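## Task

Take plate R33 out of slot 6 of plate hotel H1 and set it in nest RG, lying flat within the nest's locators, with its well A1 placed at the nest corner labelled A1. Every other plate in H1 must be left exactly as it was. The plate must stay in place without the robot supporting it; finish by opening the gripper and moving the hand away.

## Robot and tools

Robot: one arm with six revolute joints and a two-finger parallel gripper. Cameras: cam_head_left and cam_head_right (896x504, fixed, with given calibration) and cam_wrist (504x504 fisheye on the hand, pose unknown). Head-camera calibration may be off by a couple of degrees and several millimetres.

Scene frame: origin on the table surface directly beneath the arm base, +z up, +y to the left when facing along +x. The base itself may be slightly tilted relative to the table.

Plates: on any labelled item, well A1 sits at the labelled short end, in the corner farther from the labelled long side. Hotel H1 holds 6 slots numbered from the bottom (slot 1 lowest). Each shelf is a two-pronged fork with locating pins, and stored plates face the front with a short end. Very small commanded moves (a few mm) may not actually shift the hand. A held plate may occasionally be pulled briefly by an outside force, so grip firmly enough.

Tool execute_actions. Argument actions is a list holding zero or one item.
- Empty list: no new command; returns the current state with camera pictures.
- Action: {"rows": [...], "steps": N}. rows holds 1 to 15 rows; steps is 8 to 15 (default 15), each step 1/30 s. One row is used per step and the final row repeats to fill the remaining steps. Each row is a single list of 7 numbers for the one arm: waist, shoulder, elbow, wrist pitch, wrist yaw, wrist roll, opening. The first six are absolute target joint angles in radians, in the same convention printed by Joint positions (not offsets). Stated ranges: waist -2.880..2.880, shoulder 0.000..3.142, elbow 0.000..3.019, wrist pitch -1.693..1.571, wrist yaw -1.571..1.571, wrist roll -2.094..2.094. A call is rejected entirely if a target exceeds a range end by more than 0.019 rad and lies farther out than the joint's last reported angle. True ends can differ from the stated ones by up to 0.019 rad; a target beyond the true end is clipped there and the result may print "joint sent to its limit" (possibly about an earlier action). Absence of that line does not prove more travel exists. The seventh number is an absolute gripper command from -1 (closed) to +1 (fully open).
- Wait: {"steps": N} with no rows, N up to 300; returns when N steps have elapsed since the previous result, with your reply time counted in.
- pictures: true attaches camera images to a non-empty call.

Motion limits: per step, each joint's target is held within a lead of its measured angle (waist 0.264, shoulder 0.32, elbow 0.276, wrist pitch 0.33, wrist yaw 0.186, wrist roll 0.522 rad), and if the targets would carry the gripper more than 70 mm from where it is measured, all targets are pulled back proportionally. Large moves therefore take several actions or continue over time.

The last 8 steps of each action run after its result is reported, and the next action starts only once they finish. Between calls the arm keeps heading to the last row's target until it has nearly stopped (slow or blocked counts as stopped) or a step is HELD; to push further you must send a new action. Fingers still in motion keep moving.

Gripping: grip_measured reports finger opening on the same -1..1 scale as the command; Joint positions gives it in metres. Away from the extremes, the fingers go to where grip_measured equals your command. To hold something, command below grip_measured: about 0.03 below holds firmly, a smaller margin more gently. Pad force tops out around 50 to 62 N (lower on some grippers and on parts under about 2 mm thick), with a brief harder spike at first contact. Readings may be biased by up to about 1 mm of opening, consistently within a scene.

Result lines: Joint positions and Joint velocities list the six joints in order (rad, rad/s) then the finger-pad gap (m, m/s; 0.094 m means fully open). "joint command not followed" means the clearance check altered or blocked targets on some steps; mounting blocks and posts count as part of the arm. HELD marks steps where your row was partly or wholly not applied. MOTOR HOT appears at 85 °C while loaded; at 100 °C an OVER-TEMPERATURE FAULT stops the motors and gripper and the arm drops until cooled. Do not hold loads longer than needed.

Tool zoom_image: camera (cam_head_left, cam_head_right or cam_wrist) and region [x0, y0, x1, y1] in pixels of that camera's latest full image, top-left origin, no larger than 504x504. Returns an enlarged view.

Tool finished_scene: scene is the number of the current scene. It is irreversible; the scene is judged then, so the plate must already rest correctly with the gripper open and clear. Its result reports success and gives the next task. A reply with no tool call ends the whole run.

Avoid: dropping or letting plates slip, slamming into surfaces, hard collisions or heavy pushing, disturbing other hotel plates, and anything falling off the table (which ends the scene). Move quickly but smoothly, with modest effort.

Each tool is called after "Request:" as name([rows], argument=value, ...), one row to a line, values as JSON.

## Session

Request:
execute_actions(actions=[], pictures=true)

Scene clock: 0.00 s of 7200.00 s.
grip_measured=+1.000
Joint positions: [-0.473  1.585  1.547 -1.037 -0.765  2.053  0.094]
Joint velocities: [-0.015 -0.015 -0.012  0.002  0.051  0.022  0.   ]
Motor temperatures (°C, as the motors report them): [33 37 35 31 33 31]

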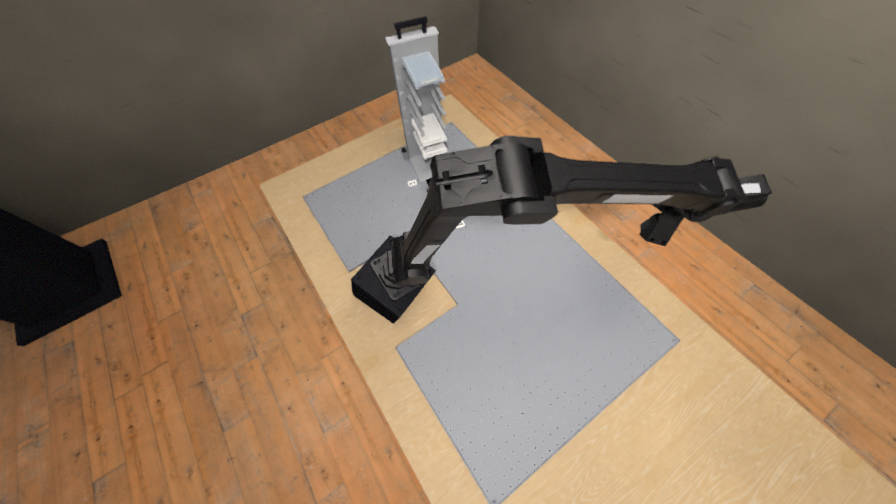

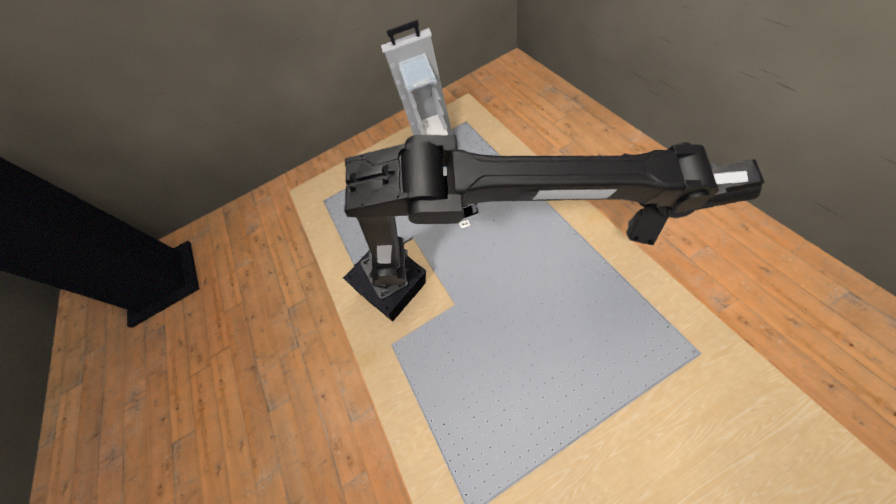

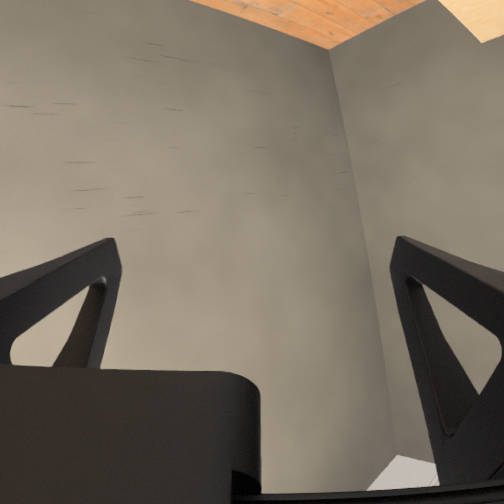

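Request:
zoom_image(camera="cam_head_left", region=[360, 10, 520, 250])

Request:
zoom_image(camera="cam_head_right", region=[350, 10, 510, 250])

Region (360, 10, 520, 250) of cam_head_left's 896x504 image, scaled by 2.100, with more detail than that image has.

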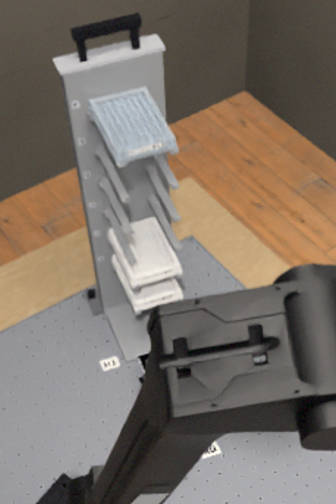

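Region (350, 10, 510, 250) of cam_head_right's 896x504 image, scaled by 2.100, with more detail than that image has.

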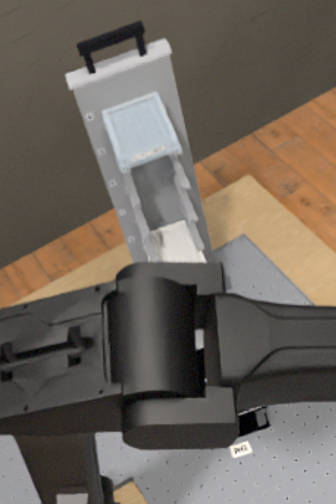

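Request:
execute_actions([
  {"rows":[[-0.472,1.585,1.547,-1.037,-0.764,2.050,1],[-0.466,1.585,1.546,-1.036,-0.762,2.040,1],[-0.458,1.585,1.545,-1.036,-0.757,2.025,1],[-0.447,1.584,1.544,-1.034,-0.752,2.005,1],[-0.431,1.584,1.542,-1.033,-0.744,1.977,1],[-0.413,1.584,1.540,-1.031,-0.735,1.944,1],[-0.392,1.583,1.538,-1.029,-0.725,1.906,1],[-0.369,1.583,1.535,-1.027,-0.713,1.864,1],[-0.343,1.582,1.532,-1.025,-0.699,1.816,1],[-0.315,1.582,1.529,-1.022,-0.686,1.766,1],[-0.288,1.581,1.525,-1.019,-0.672,1.717,1],[-0.261,1.580,1.522,-1.017,-0.659,1.668,1],[-0.234,1.580,1.519,-1.014,-0.645,1.619,1],[-0.207,1.579,1.516,-1.012,-0.632,1.569,1],[-0.180,1.579,1.513,-1.009,-0.618,1.520,1]],"steps":15},
], pictures=false)

Request:
execute_actions([
  {"rows":[[-0.153,1.578,1.510,-1.007,-0.604,1.471,1],[-0.126,1.577,1.507,-1.004,-0.591,1.421,1],[-0.099,1.577,1.503,-1.001,-0.577,1.372,1],[-0.072,1.576,1.500,-0.999,-0.564,1.323,1],[-0.045,1.576,1.497,-0.996,-0.550,1.274,1],[-0.018,1.575,1.494,-0.994,-0.536,1.224,1],[0.009,1.575,1.491,-0.991,-0.523,1.175,1],[0.036,1.574,1.488,-0.989,-0.509,1.126,1],[0.063,1.573,1.484,-0.986,-0.496,1.077,1],[0.090,1.573,1.481,-0.983,-0.482,1.027,1],[0.117,1.572,1.478,-0.981,-0.468,0.978,1],[0.144,1.572,1.475,-0.978,-0.455,0.929,1],[0.171,1.571,1.472,-0.976,-0.441,0.880,1],[0.198,1.570,1.469,-0.973,-0.428,0.830,1],[0.225,1.570,1.465,-0.971,-0.414,0.781,1]],"steps":15},
], pictures=false)

Request:
execute_actions([
  {"rows":[[0.252,1.569,1.462,-0.968,-0.400,0.732,1],[0.279,1.569,1.459,-0.965,-0.387,0.683,1],[0.306,1.568,1.456,-0.963,-0.373,0.633,1],[0.333,1.568,1.453,-0.960,-0.360,0.584,1],[0.360,1.567,1.450,-0.958,-0.346,0.535,1],[0.388,1.566,1.446,-0.955,-0.332,0.486,1],[0.415,1.566,1.443,-0.952,-0.319,0.436,1],[0.442,1.565,1.440,-0.950,-0.305,0.387,1],[0.469,1.565,1.437,-0.947,-0.292,0.338,1],[0.496,1.564,1.434,-0.945,-0.278,0.289,1],[0.523,1.563,1.431,-0.942,-0.264,0.239,1],[0.550,1.563,1.427,-0.940,-0.251,0.190,1],[0.577,1.562,1.424,-0.937,-0.237,0.141,1],[0.604,1.562,1.421,-0.934,-0.224,0.092,1],[0.631,1.561,1.418,-0.932,-0.210,0.042,1]],"steps":15},
], pictures=false)

Request:
execute_actions([
  {"rows":[[0.658,1.561,1.415,-0.929,-0.196,-0.007,1],[0.685,1.560,1.412,-0.927,-0.183,-0.056,1],[0.713,1.559,1.408,-0.924,-0.169,-0.105,1],[0.740,1.559,1.405,-0.922,-0.156,-0.155,1],[0.767,1.558,1.402,-0.919,-0.142,-0.204,1],[0.791,1.558,1.399,-0.917,-0.130,-0.248,1],[0.814,1.557,1.397,-0.915,-0.119,-0.289,1],[0.834,1.557,1.394,-0.913,-0.108,-0.326,1],[0.853,1.556,1.392,-0.911,-0.099,-0.359,1],[0.868,1.556,1.391,-0.909,-0.092,-0.387,1],[0.882,1.556,1.389,-0.908,-0.085,-0.412,1],[0.893,1.555,1.388,-0.907,-0.079,-0.433,1],[0.903,1.555,1.386,-0.906,-0.074,-0.450,1],[0.911,1.555,1.385,-0.905,-0.070,-0.465,1],[0.915,1.555,1.385,-0.905,-0.068,-0.473,1]],"steps":15},
], pictures=false)

Request:
execute_actions([
  {"steps":16},
], pictures=true)

Scene clock: 7.07 s of 7200.00 s.
grip_measured=+1.000
Joint positions: [-0.459  1.585  1.546 -1.037 -0.733  2.001  0.094]
Joint velocities: [ 0.259 -0.015  0.002  0.002  0.256 -0.505  0.   ]
Motor temperatures (°C, as the motors report them): [33 38 37 31 33 31]
Steps of this call (steps 1 to 90: nothing new was sent; then 3.83 s passed at rest; steps 91 to 97: the first 7 steps of this action). Readings (joint positions):
91: [-0.473 1.585 1.547 -1.037 -0.765 2.053]
92: [-0.473 1.585 1.547 -1.037 -0.765 2.053]
94: [-0.472 1.585 1.547 -1.037 -0.758 2.044]
97: the state above

Scene clock: 7.57 s of 7200.00 s.
grip_measured=+1.000
Joint positions: [-0.034  1.585  1.501 -1.008 -0.537  1.387  0.094]
Joint velocities: [ 0.757 -0.015 -0.085  0.051  0.271 -1.399  0.   ]
Motor temperatures (°C, as the motors report them): [33 38 37 31 33 31]
Steps of this call (steps 1 to 8: the last 8 steps of your previous action; steps 9 to 15: the first 7 steps of this action). Readings (joint positions):
9: [-0.221 1.585 1.520 -1.022 -0.617 1.670]
10: [-0.186 1.585 1.517 -1.020 -0.604 1.624]
12: [-0.120 1.585 1.511 -1.015 -0.577 1.531]
15: the state above

Scene clock: 8.07 s of 7200.00 s.
grip_measured=+1.000
Joint positions: [ 0.354  1.585  1.454 -0.97  -0.332  0.653  0.094]
Joint velocities: [ 0.825 -0.005 -0.081  0.076  0.256 -1.385  0.   ]
Motor temperatures (°C, as the motors report them): [33 38 37 31 33 31]
Steps of this call (steps 1 to 8: the last 8 steps of your previous action; steps 9 to 15: the first 7 steps of this action). Readings (joint positions):
9: [0.188 1.585 1.472 -0.986 -0.413 0.948]
10: [0.214 1.585 1.469 -0.983 -0.400 0.899]
12: [0.269 1.585 1.463 -0.978 -0.373 0.800]
15: the state above

Scene clock: 8.57 s of 7200.00 s.
grip_measured=+1.000
Joint positions: [ 0.761  1.577  1.407 -0.933 -0.131 -0.083  0.094]
Joint velocities: [ 0.767 -0.015 -0.085  0.061  0.286 -1.267  0.   ]
Motor temperatures (°C, as the motors report them): [33 38 37 31 33 31]
Steps of this call (steps 1 to 8: the last 8 steps of your previous action; steps 9 to 15: the first 7 steps of this action). Readings (joint positions):
9: [0.602 1.582 1.425 -0.948 -0.210 0.210]
10: [0.628 1.581 1.422 -0.945 -0.196 0.160]
12: [0.681 1.579 1.416 -0.940 -0.169 0.062]
15: the state above

Scene clock: 9.10 s of 7200.00 s.
grip_measured=+1.000
Joint positions: [ 0.925  1.57   1.389 -0.92  -0.07  -0.446  0.094]
Joint velocities: [ 0.005 -0.005 -0.012 -0.027 -0.066 -0.125  0.   ]
Motor temperatures (°C, as the motors report them): [33 38 37 31 33 31]
Kept back: nothing.
Steps of this call (steps 1 to 8: the last 8 steps of your previous action; steps 9 to 16: the robot went on to your last target). Readings (joint positions):
1: [0.787 1.576 1.404 -0.931 -0.120 -0.128]
2: [0.812 1.575 1.401 -0.929 -0.110 -0.171]
4: [0.856 1.574 1.397 -0.926 -0.094 -0.249]
8: [0.914 1.572 1.390 -0.921 -0.075 -0.366]
16: the state above

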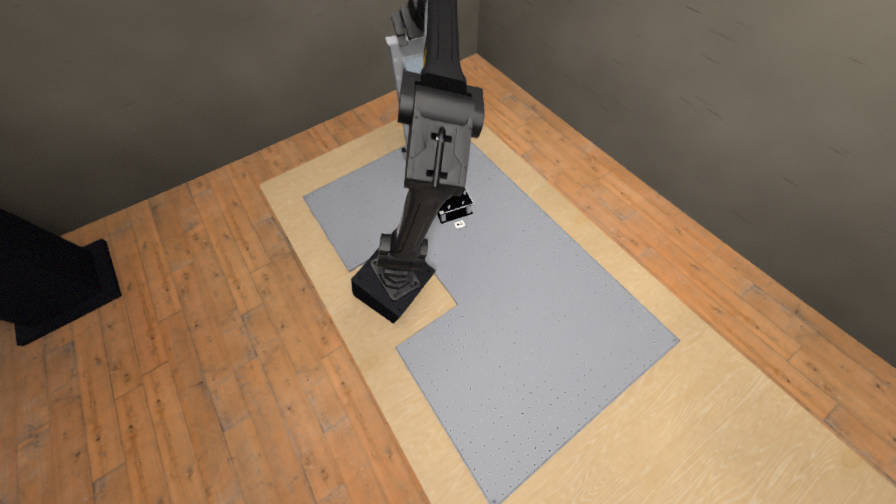

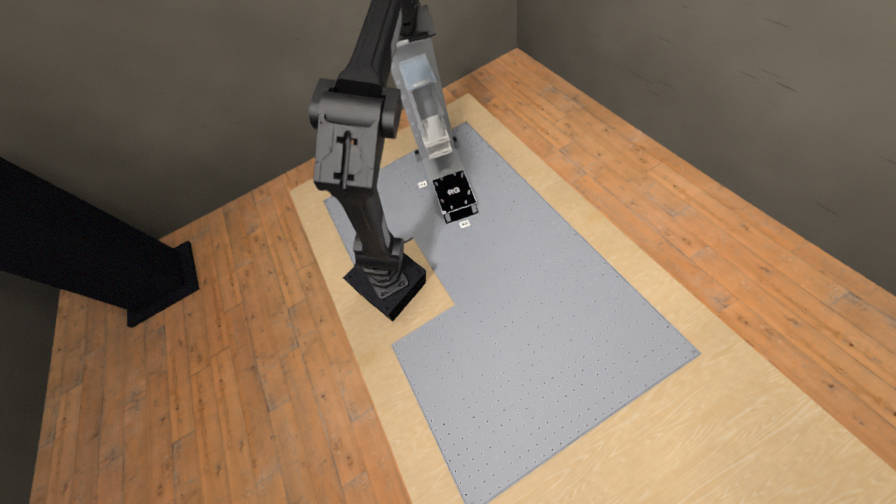

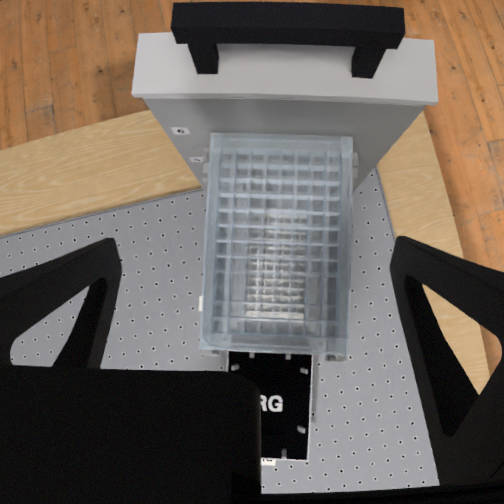

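Request:
zoom_image(camera="cam_wrist", region=[170, 110, 390, 380])

Request:
zoom_image(camera="cam_head_right", region=[380, 40, 500, 240])

Request:
zoom_image(camera="cam_wrist", region=[200, 340, 340, 480])

Region (170, 110, 390, 380) of cam_wrist's 504x504 image, scaled by 1.867, with more detail than that image has; it fills the left 411 columns of this view, and the rest is white.

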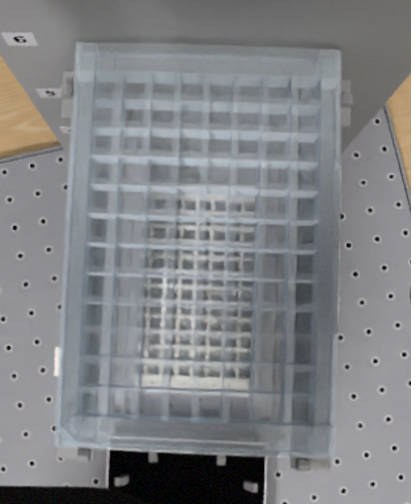

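Region (380, 40, 500, 240) of cam_head_right's 896x504 image, scaled by 2.520, with more detail than that image has; it fills the left 302 columns of this view, and the rest is white.

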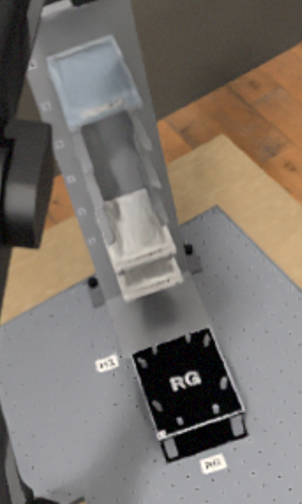

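Region (200, 340, 340, 480) of cam_wrist's 504x504 image, scaled by 3.600, with more detail than that image has.

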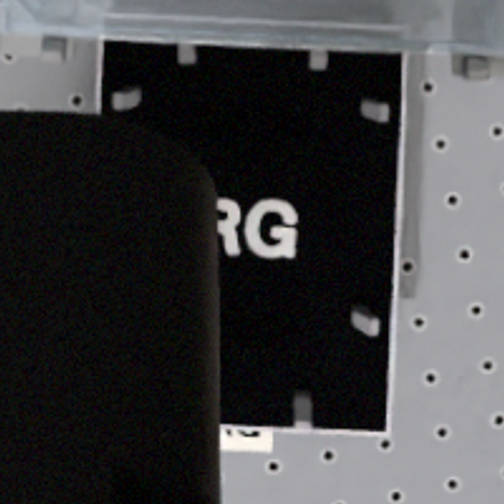

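Request:
zoom_image(camera="cam_head_right", region=[390, 45, 450, 105])

Request:
zoom_image(camera="cam_wrist", region=[185, 270, 365, 370])

Request:
zoom_image(camera="cam_head_right", region=[420, 160, 490, 235])

Region (390, 45, 450, 105) of cam_head_right's 896x504 image, scaled by 8.400, with more detail than that image has.

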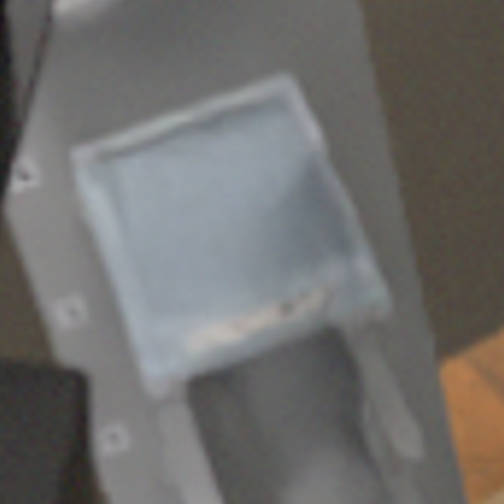

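Region (185, 270, 365, 370) of cam_wrist's 504x504 image, scaled by 2.800, with more detail than that image has.

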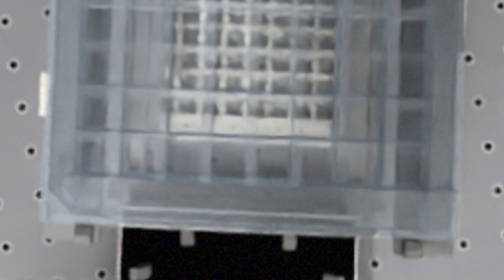

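Region (420, 160, 490, 235) of cam_head_right's 896x504 image, scaled by 6.720, with more detail than that image has; it fills the left 470 columns of this view, and the rest is white.

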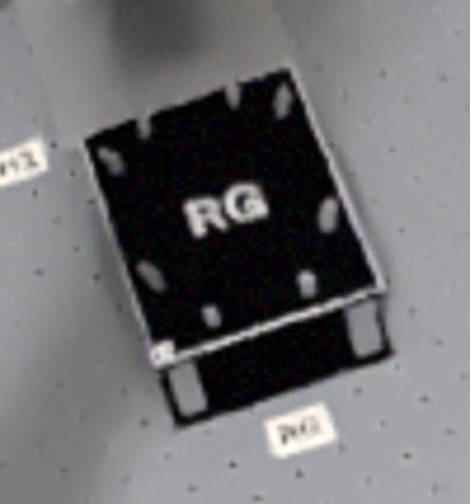

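Request:
execute_actions([
  {"rows":[[0.910,1.575,1.380,-0.900,-0.069,-0.473,1],[0.905,1.578,1.372,-0.890,-0.069,-0.475,1],[0.901,1.580,1.362,-0.878,-0.069,-0.477,1],[0.897,1.582,1.351,-0.864,-0.069,-0.478,1],[0.893,1.584,1.339,-0.849,-0.069,-0.479,1],[0.889,1.586,1.327,-0.834,-0.069,-0.480,1],[0.886,1.588,1.315,-0.819,-0.069,-0.481,1],[0.883,1.590,1.303,-0.804,-0.069,-0.482,1],[0.880,1.592,1.291,-0.789,-0.069,-0.483,1],[0.877,1.594,1.279,-0.775,-0.069,-0.484,1],[0.875,1.596,1.268,-0.762,-0.069,-0.485,1],[0.873,1.597,1.258,-0.750,-0.069,-0.485,1],[0.871,1.598,1.250,-0.741,-0.069,-0.485,1],[0.870,1.599,1.244,-0.734,-0.069,-0.485,1],[0.870,1.600,1.240,-0.730,-0.069,-0.485,1]],"steps":15},
], pictures=false)

Request:
execute_actions([
  {"steps":18},
], pictures=true)

Scene clock: 13.63 s of 7200.00 s.
grip_measured=+1.000
Joint positions: [ 0.916  1.57   1.344 -0.859 -0.07  -0.466  0.094]
Joint velocities: [-0.122 -0.005 -0.369  0.403 -0.022 -0.037  0.   ]
Motor temperatures (°C, as the motors report them): [33 38 38 31 33 31]
Steps of this call (steps 1 to 30: the robot went on to your last target; steps 31 to 90: nothing new was sent; then 1.30 s passed at rest; steps 91 to 97: the first 7 steps of this action). Readings (joint positions):
91: [0.925 1.570 1.388 -0.919 -0.070 -0.461]
92: [0.925 1.570 1.386 -0.915 -0.070 -0.462]
94: [0.924 1.570 1.376 -0.897 -0.070 -0.463]
97: the state above

Scene clock: 14.23 s of 7200.00 s.
grip_measured=+1.000
Joint positions: [ 0.883  1.589  1.239 -0.745 -0.07  -0.473  0.094]
Joint velocities: [0.005 0.005 0.002 0.007 0.022 0.022 0.   ]
Motor temperatures (°C, as the motors report them): [33 38 38 31 33 31]
Kept back: nothing.
Steps of this call (steps 1 to 8: the last 8 steps of your previous action; steps 9 to 18: the robot went on to your last target). Readings (joint positions):
1: [0.912 1.570 1.331 -0.845 -0.070 -0.467]
2: [0.908 1.570 1.317 -0.831 -0.070 -0.468]
4: [0.898 1.571 1.291 -0.803 -0.070 -0.469]
8: [0.885 1.579 1.251 -0.760 -0.070 -0.472]
18: the state above

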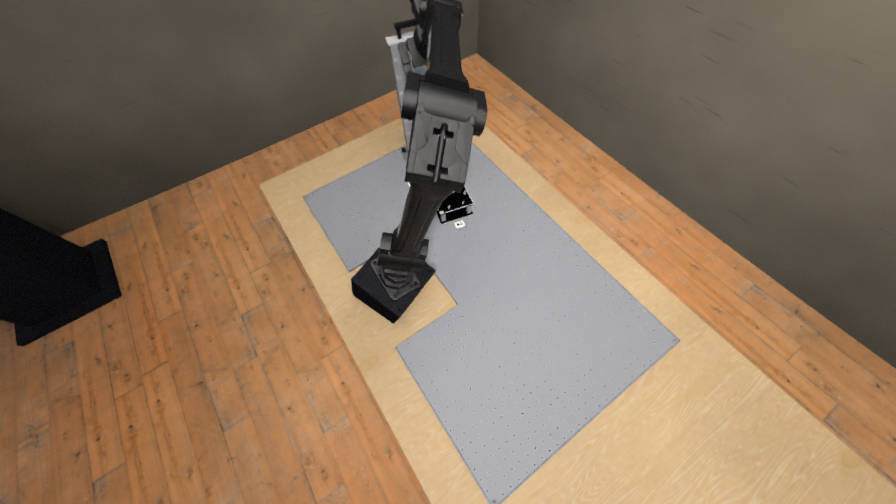

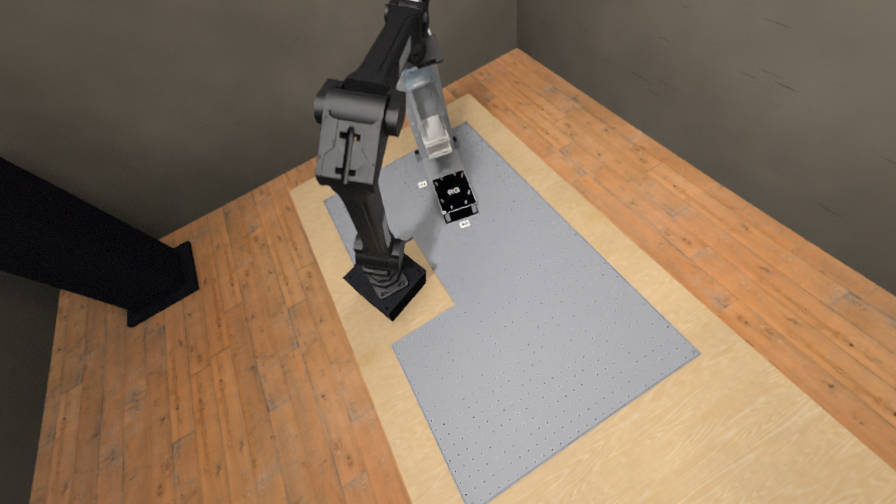

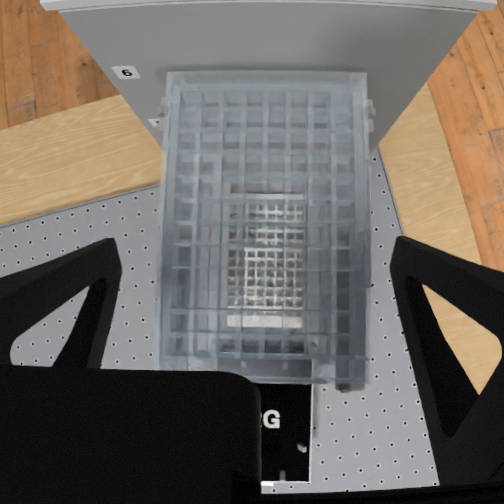

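Request:
execute_actions([
  {"rows":[[0.868,1.604,1.238,-0.724,-0.069,-0.486,1],[0.866,1.609,1.236,-0.718,-0.069,-0.487,1],[0.865,1.614,1.234,-0.712,-0.069,-0.488,1],[0.864,1.618,1.232,-0.706,-0.069,-0.488,1],[0.863,1.621,1.231,-0.701,-0.069,-0.488,1],[0.863,1.624,1.230,-0.698,-0.069,-0.488,1],[0.863,1.626,1.229,-0.695,-0.069,-0.488,1]],"steps":12},
], pictures=false)

Request:
execute_actions([
  {"steps":16},
], pictures=true)

Scene clock: 15.70 s of 7200.00 s.
grip_measured=+1.000
Joint positions: [ 0.883  1.59   1.239 -0.732 -0.07  -0.475  0.094]
Joint velocities: [ 0.005  0.015  0.007  0.159 -0.066  0.022  0.   ]
Motor temperatures (°C, as the motors report them): [33 38 38 31 33 31]
Steps of this call (steps 1 to 15: the robot went on to your last target; steps 16 to 40: nothing new was sent; steps 41 to 44: the first 4 steps of this action). Readings (joint positions):
41: [0.883 1.589 1.239 -0.744 -0.070 -0.474]
42: [0.883 1.589 1.239 -0.741 -0.070 -0.474]
44: the state above

Scene clock: 16.23 s of 7200.00 s.
grip_measured=+1.000
Joint positions: [ 0.882  1.609  1.231 -0.71  -0.07  -0.476  0.094]
Joint velocities: [-0.015  0.005 -0.012 -0.007  0.022 -0.007  0.   ]
Motor temperatures (°C, as the motors report them): [33 38 38 31 33 31]
Kept back: nothing.
Steps of this call (steps 1 to 8: the last 8 steps of your previous action; steps 9 to 16: the robot went on to your last target). Readings (joint positions):
1: [0.883 1.591 1.239 -0.726 -0.070 -0.475]
2: [0.883 1.593 1.239 -0.721 -0.070 -0.476]
4: [0.882 1.598 1.239 -0.714 -0.070 -0.476]
8: [0.882 1.606 1.234 -0.710 -0.070 -0.476]
16: the state above

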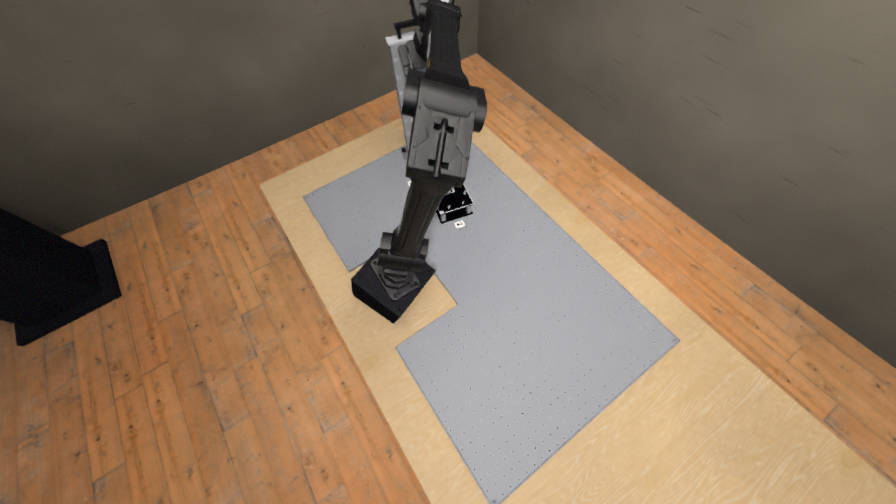

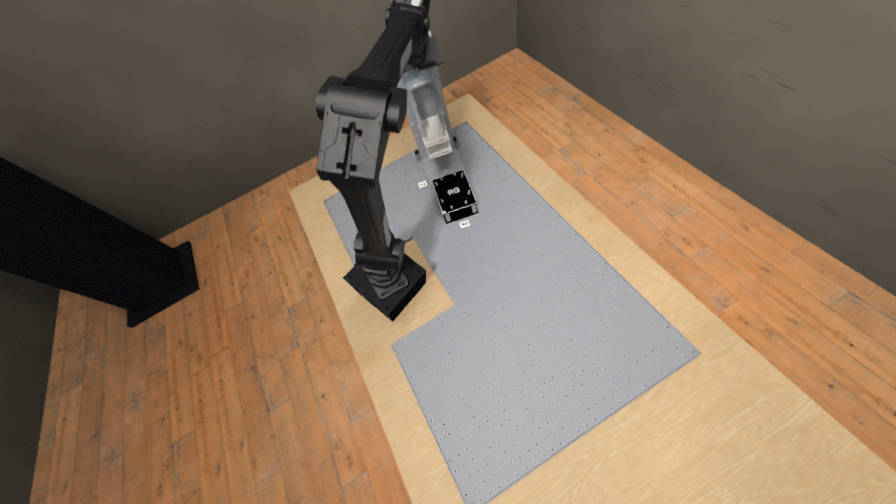

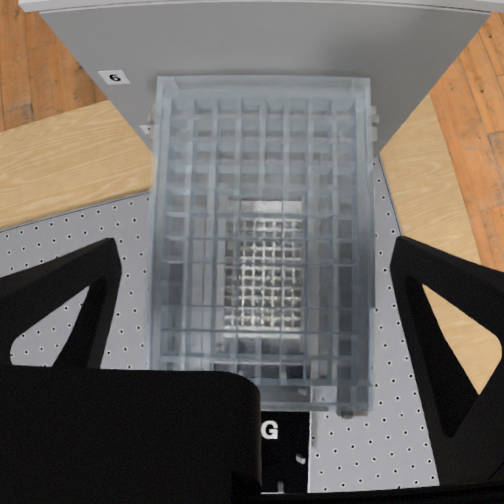

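Request:
execute_actions([
  {"rows":[[0.858,1.627,1.228,-0.694,-0.069,-0.490,1],[0.856,1.628,1.226,-0.691,-0.069,-0.492,1],[0.856,1.629,1.223,-0.687,-0.069,-0.494,1],[0.856,1.630,1.220,-0.683,-0.069,-0.494,1],[0.856,1.631,1.216,-0.678,-0.069,-0.494,1],[0.856,1.632,1.212,-0.673,-0.069,-0.494,1],[0.856,1.633,1.209,-0.669,-0.069,-0.494,1],[0.856,1.634,1.206,-0.665,-0.069,-0.494,1],[0.856,1.635,1.204,-0.662,-0.069,-0.494,1],[0.856,1.636,1.203,-0.661,-0.069,-0.494,1]],"steps":13},
], pictures=false)

Request:
execute_actions([
  {"steps":16},
], pictures=true)

Scene clock: 17.67 s of 7200.00 s.
grip_measured=+1.000
Joint positions: [ 0.877  1.609  1.227 -0.7   -0.07  -0.48   0.094]
Joint velocities: [-0.044 -0.005 -0.042  0.144 -0.081 -0.037  0.   ]
Motor temperatures (°C, as the motors report them): [33 38 38 31 33 31]
Steps of this call (steps 1 to 15: the robot went on to your last target; steps 16 to 38: nothing new was sent; steps 39 to 43: the first 5 steps of this action). Readings (joint positions):
39: [0.881 1.609 1.231 -0.710 -0.070 -0.477]
40: [0.880 1.609 1.231 -0.710 -0.070 -0.477]
42: [0.878 1.609 1.229 -0.704 -0.070 -0.479]
43: the state above

Scene clock: 18.20 s of 7200.00 s.
grip_measured=+1.000
Joint positions: [ 0.872  1.618  1.205 -0.676 -0.07  -0.482  0.094]
Joint velocities: [ 0.005 -0.005 -0.012  0.007  0.051 -0.022  0.   ]
Motor temperatures (°C, as the motors report them): [33 38 38 31 33 31]
Kept back: nothing.
Steps of this call (steps 1 to 8: the last 8 steps of your previous action; steps 9 to 16: the robot went on to your last target). Readings (joint positions):
1: [0.876 1.609 1.225 -0.696 -0.070 -0.480]
2: [0.874 1.609 1.221 -0.691 -0.070 -0.481]
4: [0.873 1.609 1.214 -0.684 -0.070 -0.481]
8: [0.872 1.615 1.206 -0.678 -0.070 -0.482]
16: the state above

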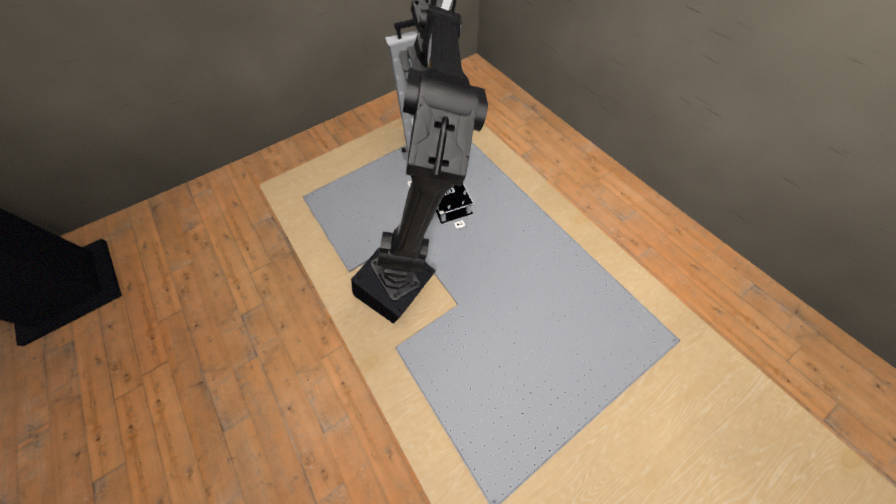

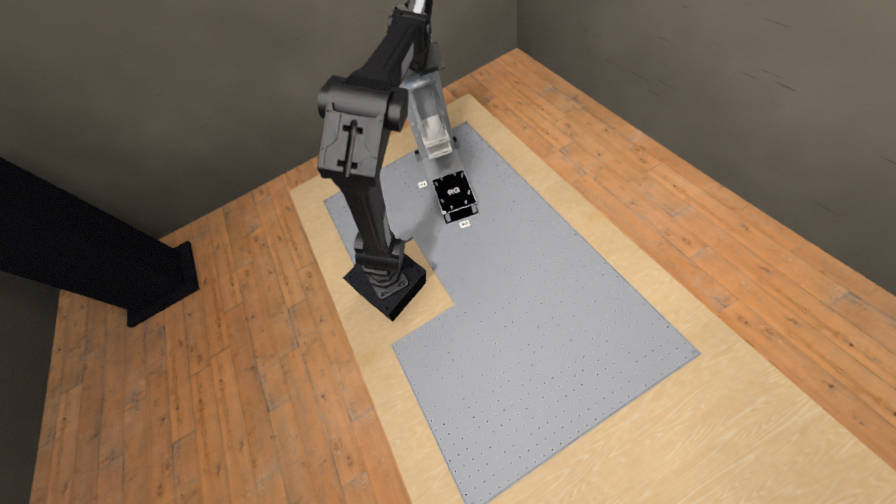

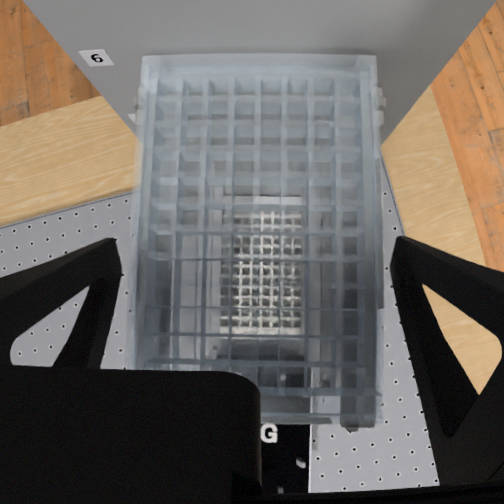

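Request:
execute_actions(actions=[])

Scene clock: 20.33 s of 7200.00 s.
grip_measured=+1.000
Joint positions: [ 0.872  1.618  1.205 -0.676 -0.07  -0.482  0.094]
Joint velocities: [ 0.005  0.005 -0.017  0.002  0.037 -0.11   0.   ]
Motor temperatures (°C, as the motors report them): [33 38 39 31 33 31]
Kept back: nothing.
Steps of this call (steps 1 to 15: the robot went on to your last target; steps 16 to 64: nothing new was sent). Readings (joint positions):
1: [0.872 1.618 1.205 -0.676 -0.070 -0.482]
2: [0.872 1.618 1.205 -0.676 -0.070 -0.482]
4: [0.872 1.618 1.205 -0.676 -0.070 -0.482]
8: [0.872 1.618 1.205 -0.676 -0.070 -0.482]
64: the state above
The arm was judged still, so your last target was given up. Only a new action makes it travel on or press farther. Fingers that are still opening or closing keep moving.

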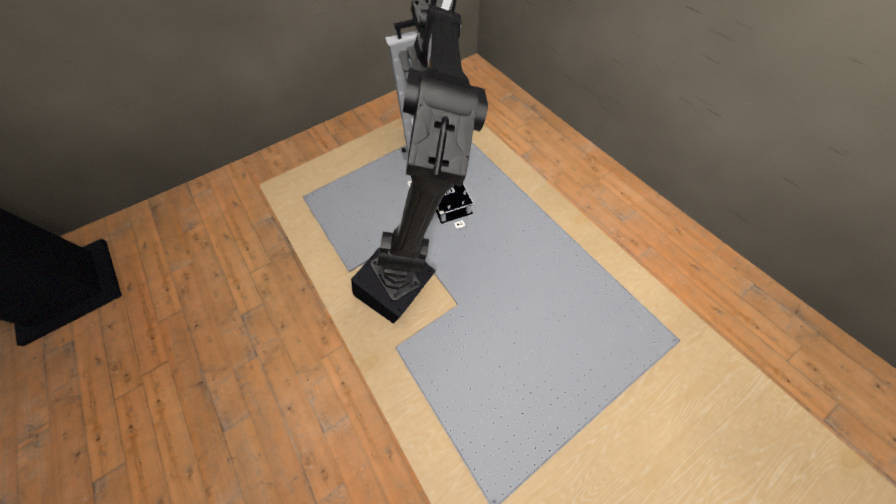

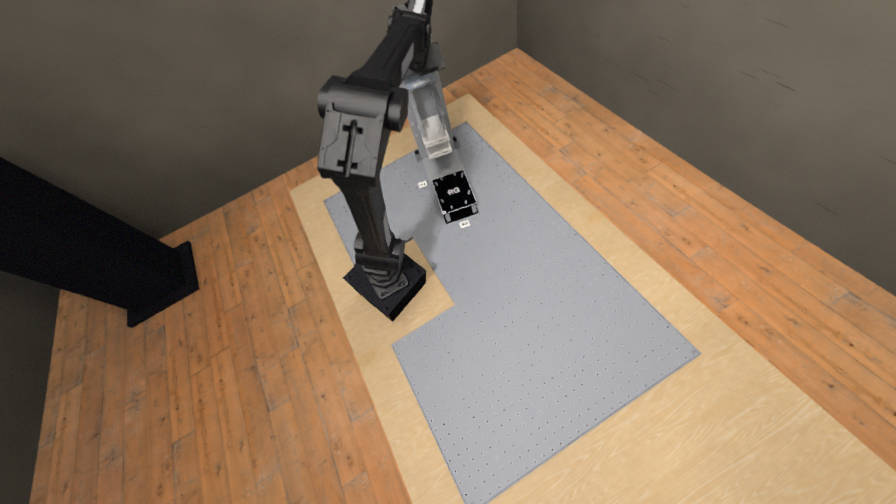

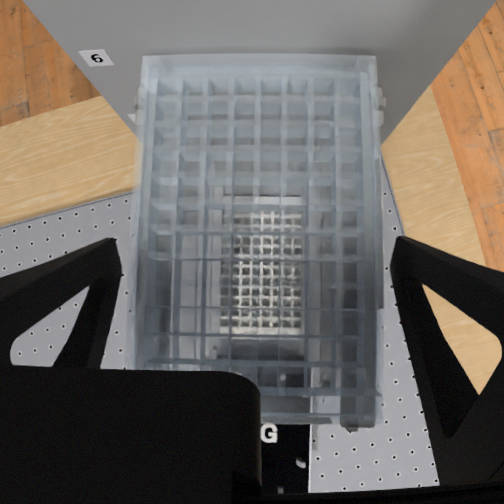

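Request:
execute_actions([
  {"rows":[[0.856,1.636,1.203,-0.661,-0.069,-0.494,0.93],[0.856,1.636,1.203,-0.661,-0.069,-0.494,0.88],[0.856,1.636,1.203,-0.661,-0.069,-0.494,0.83],[0.856,1.636,1.203,-0.661,-0.069,-0.494,0.80],[0.856,1.636,1.203,-0.661,-0.069,-0.494,0.785],[0.856,1.636,1.203,-0.661,-0.069,-0.494,0.77],[0.856,1.636,1.203,-0.661,-0.069,-0.494,0.755],[0.856,1.636,1.203,-0.661,-0.069,-0.494,0.745],[0.856,1.636,1.203,-0.661,-0.069,-0.494,0.735],[0.856,1.636,1.203,-0.661,-0.069,-0.494,0.725],[0.856,1.636,1.203,-0.661,-0.069,-0.494,0.715],[0.856,1.636,1.203,-0.661,-0.069,-0.494,0.705],[0.856,1.636,1.203,-0.661,-0.069,-0.494,0.70],[0.856,1.636,1.203,-0.661,-0.069,-0.494,0.69],[0.856,1.636,1.203,-0.661,-0.069,-0.494,0.685]],"steps":15},
])

Request:
execute_actions([
  {"steps":12},
], pictures=true)

Scene clock: 21.13 s of 7200.00 s.
grip_measured=+0.769
Joint positions: [ 0.872  1.618  1.205 -0.676 -0.07  -0.483  0.083]
Joint velocities: [-0.015 -0.005 -0.007 -0.002  0.022  0.007 -0.011]
Motor temperatures (°C, as the motors report them): [33 38 39 31 33 31]
Steps of this call (steps 1 to 17: nothing new was sent; steps 18 to 24: the first 7 steps of this action). Readings (joint positions):
18: [0.872 1.618 1.205 -0.676 -0.070 -0.482]
19: [0.872 1.618 1.205 -0.676 -0.070 -0.483]
21: [0.872 1.618 1.205 -0.676 -0.070 -0.483]
24: the state above

Scene clock: 21.53 s of 7200.00 s.
grip_measured=+0.738
Joint positions: [ 0.872  1.618  1.205 -0.676 -0.07  -0.483  0.082]
Joint velocities: [ 0.005  0.005 -0.032 -0.007 -0.051 -0.081 -0.   ]
Motor temperatures (°C, as the motors report them): [33 38 39 31 33 31]
Kept back: nothing.
Steps of this call (steps 1 to 8: the last 8 steps of your previous action; steps 9 to 12: the robot went on to your last target). Readings (joint positions):
1: [0.872 1.618 1.205 -0.676 -0.070 -0.483]
2: [0.872 1.618 1.205 -0.676 -0.070 -0.483]
4: [0.872 1.618 1.205 -0.676 -0.070 -0.483]
8: [0.872 1.618 1.205 -0.676 -0.070 -0.483]
12: the state above

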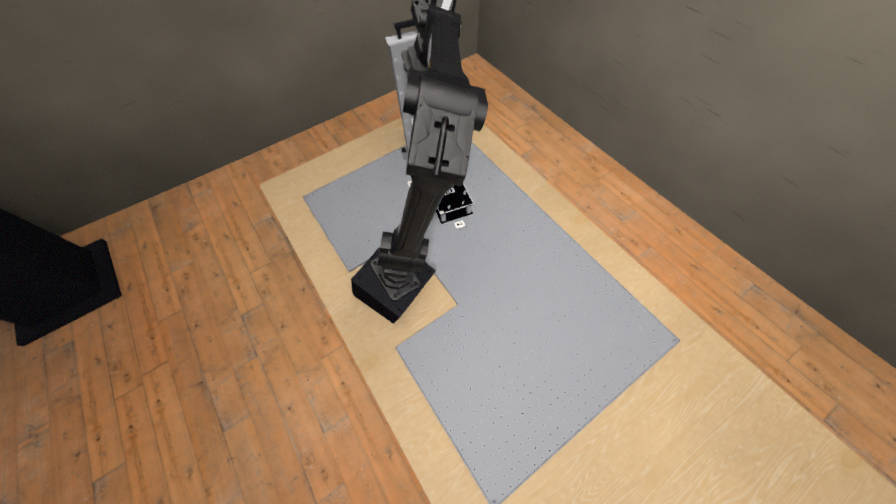

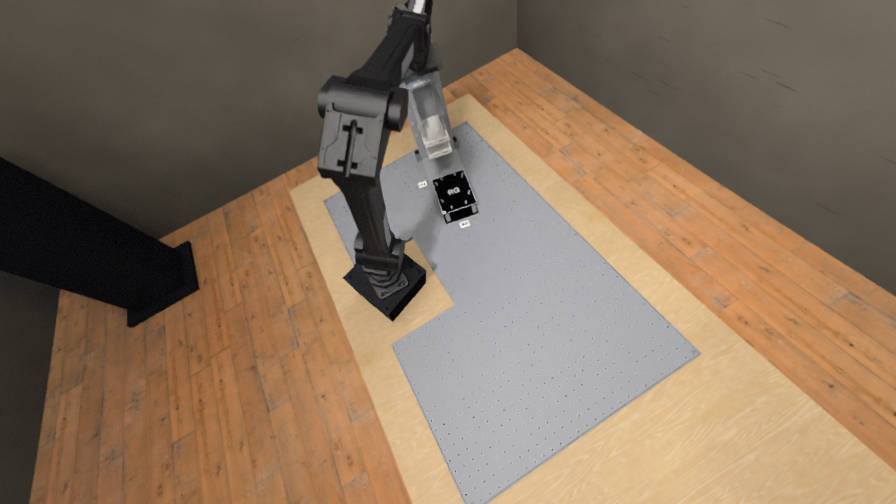

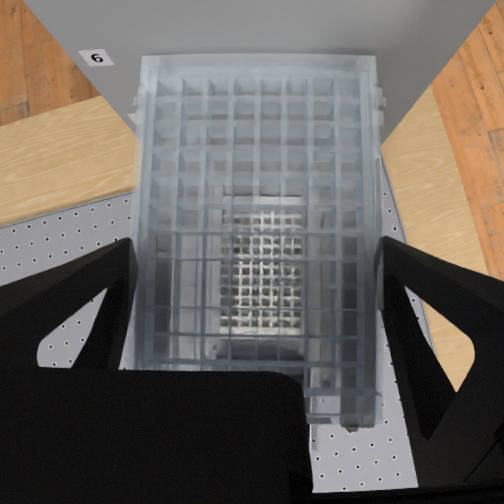

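Request:
zoom_image(camera="cam_wrist", region=[60, 160, 220, 320])

Request:
zoom_image(camera="cam_wrist", region=[310, 160, 470, 320])

Region (60, 160, 220, 320) of cam_wrist's 504x504 image, scaled by 3.150, with more detail than that image has.

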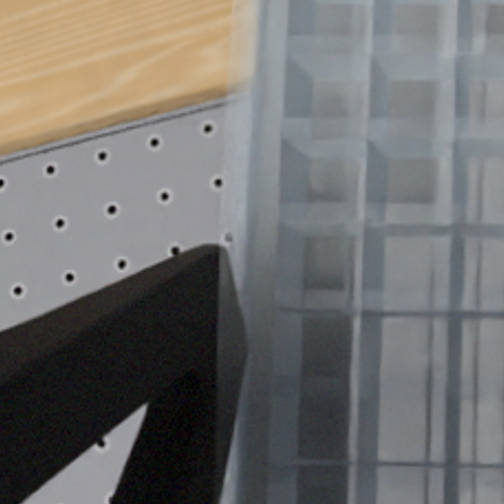

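Region (310, 160, 470, 320) of cam_wrist's 504x504 image, scaled by 3.150, with more detail than that image has.

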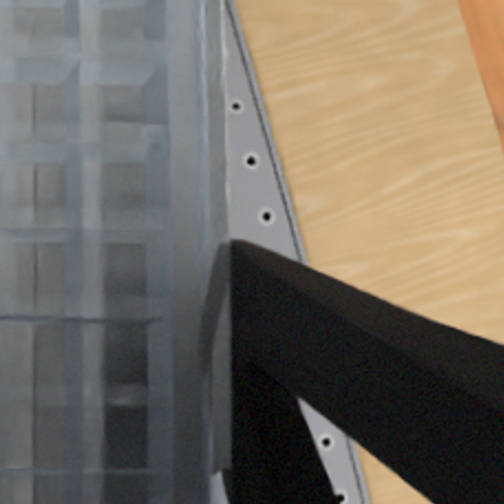

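Request:
execute_actions([
  {"rows":[[0.866,1.625,1.210,-0.676,-0.069,-0.484,0.70],[0.870,1.618,1.216,-0.682,-0.069,-0.482,0.705],[0.874,1.615,1.222,-0.688,-0.068,-0.480,0.705],[0.877,1.612,1.228,-0.694,-0.068,-0.478,0.705],[0.880,1.610,1.234,-0.700,-0.067,-0.476,0.705],[0.883,1.608,1.240,-0.706,-0.067,-0.474,0.705],[0.885,1.606,1.246,-0.712,-0.066,-0.472,0.705],[0.887,1.604,1.252,-0.718,-0.066,-0.470,0.705],[0.889,1.602,1.258,-0.724,-0.065,-0.468,0.705],[0.891,1.601,1.263,-0.729,-0.065,-0.466,0.705],[0.892,1.600,1.267,-0.733,-0.064,-0.465,0.705],[0.893,1.600,1.270,-0.736,-0.064,-0.464,0.705],[0.894,1.600,1.272,-0.738,-0.064,-0.463,0.705]],"steps":15},
])

Request:
execute_actions([
  {"steps":14},
], pictures=true)

Scene clock: 24.77 s of 7200.00 s.
grip_measured=+0.738
Joint positions: [ 0.872  1.617  1.206 -0.684 -0.07  -0.483  0.082]
Joint velocities: [-0.005  0.005  0.012 -0.017 -0.022 -0.037 -0.   ]
Motor temperatures (°C, as the motors report them): [33 38 39 31 33 31]
Steps of this call (steps 1 to 15: the robot went on to your last target; steps 16 to 90: nothing new was sent; steps 91 to 97: the first 7 steps of this action). Readings (joint positions):
91: [0.872 1.618 1.205 -0.676 -0.070 -0.483]
92: [0.872 1.618 1.205 -0.676 -0.070 -0.483]
94: [0.872 1.618 1.205 -0.678 -0.070 -0.483]
97: the state above

Scene clock: 25.23 s of 7200.00 s.
grip_measured=+0.738
Joint positions: [ 0.878  1.612  1.223 -0.728 -0.065 -0.474  0.082]
Joint velocities: [ 0.015  0.005 -0.007 -0.017 -0.007 -0.007 -0.   ]
Motor temperatures (°C, as the motors report them): [33 38 39 31 33 31]
Kept back: nothing.
Steps of this call (steps 1 to 8: the last 8 steps of your previous action; steps 9 to 14: the robot went on to your last target). Readings (joint positions):
1: [0.873 1.617 1.207 -0.686 -0.070 -0.483]
2: [0.873 1.617 1.209 -0.689 -0.069 -0.483]
4: [0.875 1.617 1.214 -0.697 -0.067 -0.480]
8: [0.877 1.615 1.223 -0.717 -0.065 -0.476]
14: the state above

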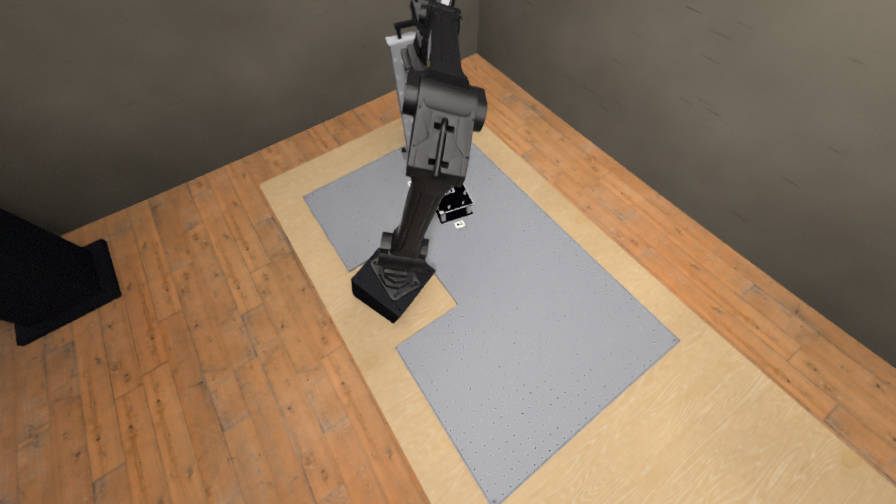

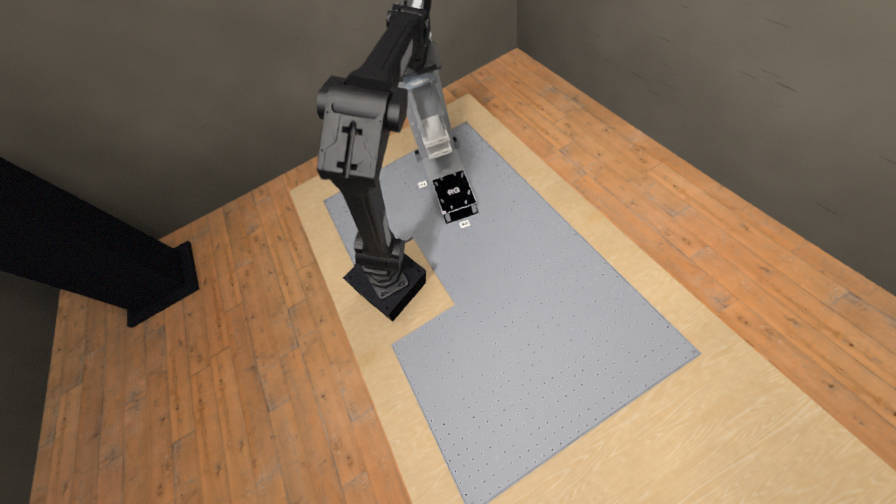

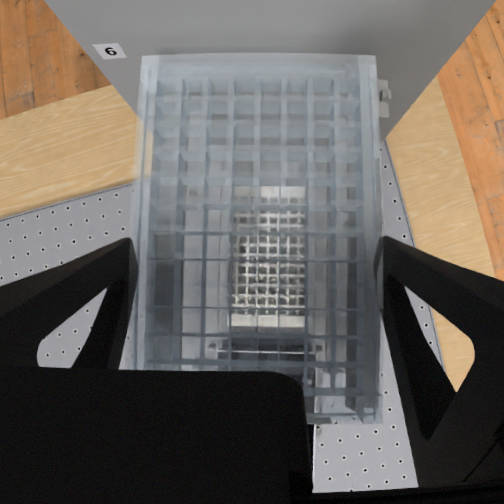

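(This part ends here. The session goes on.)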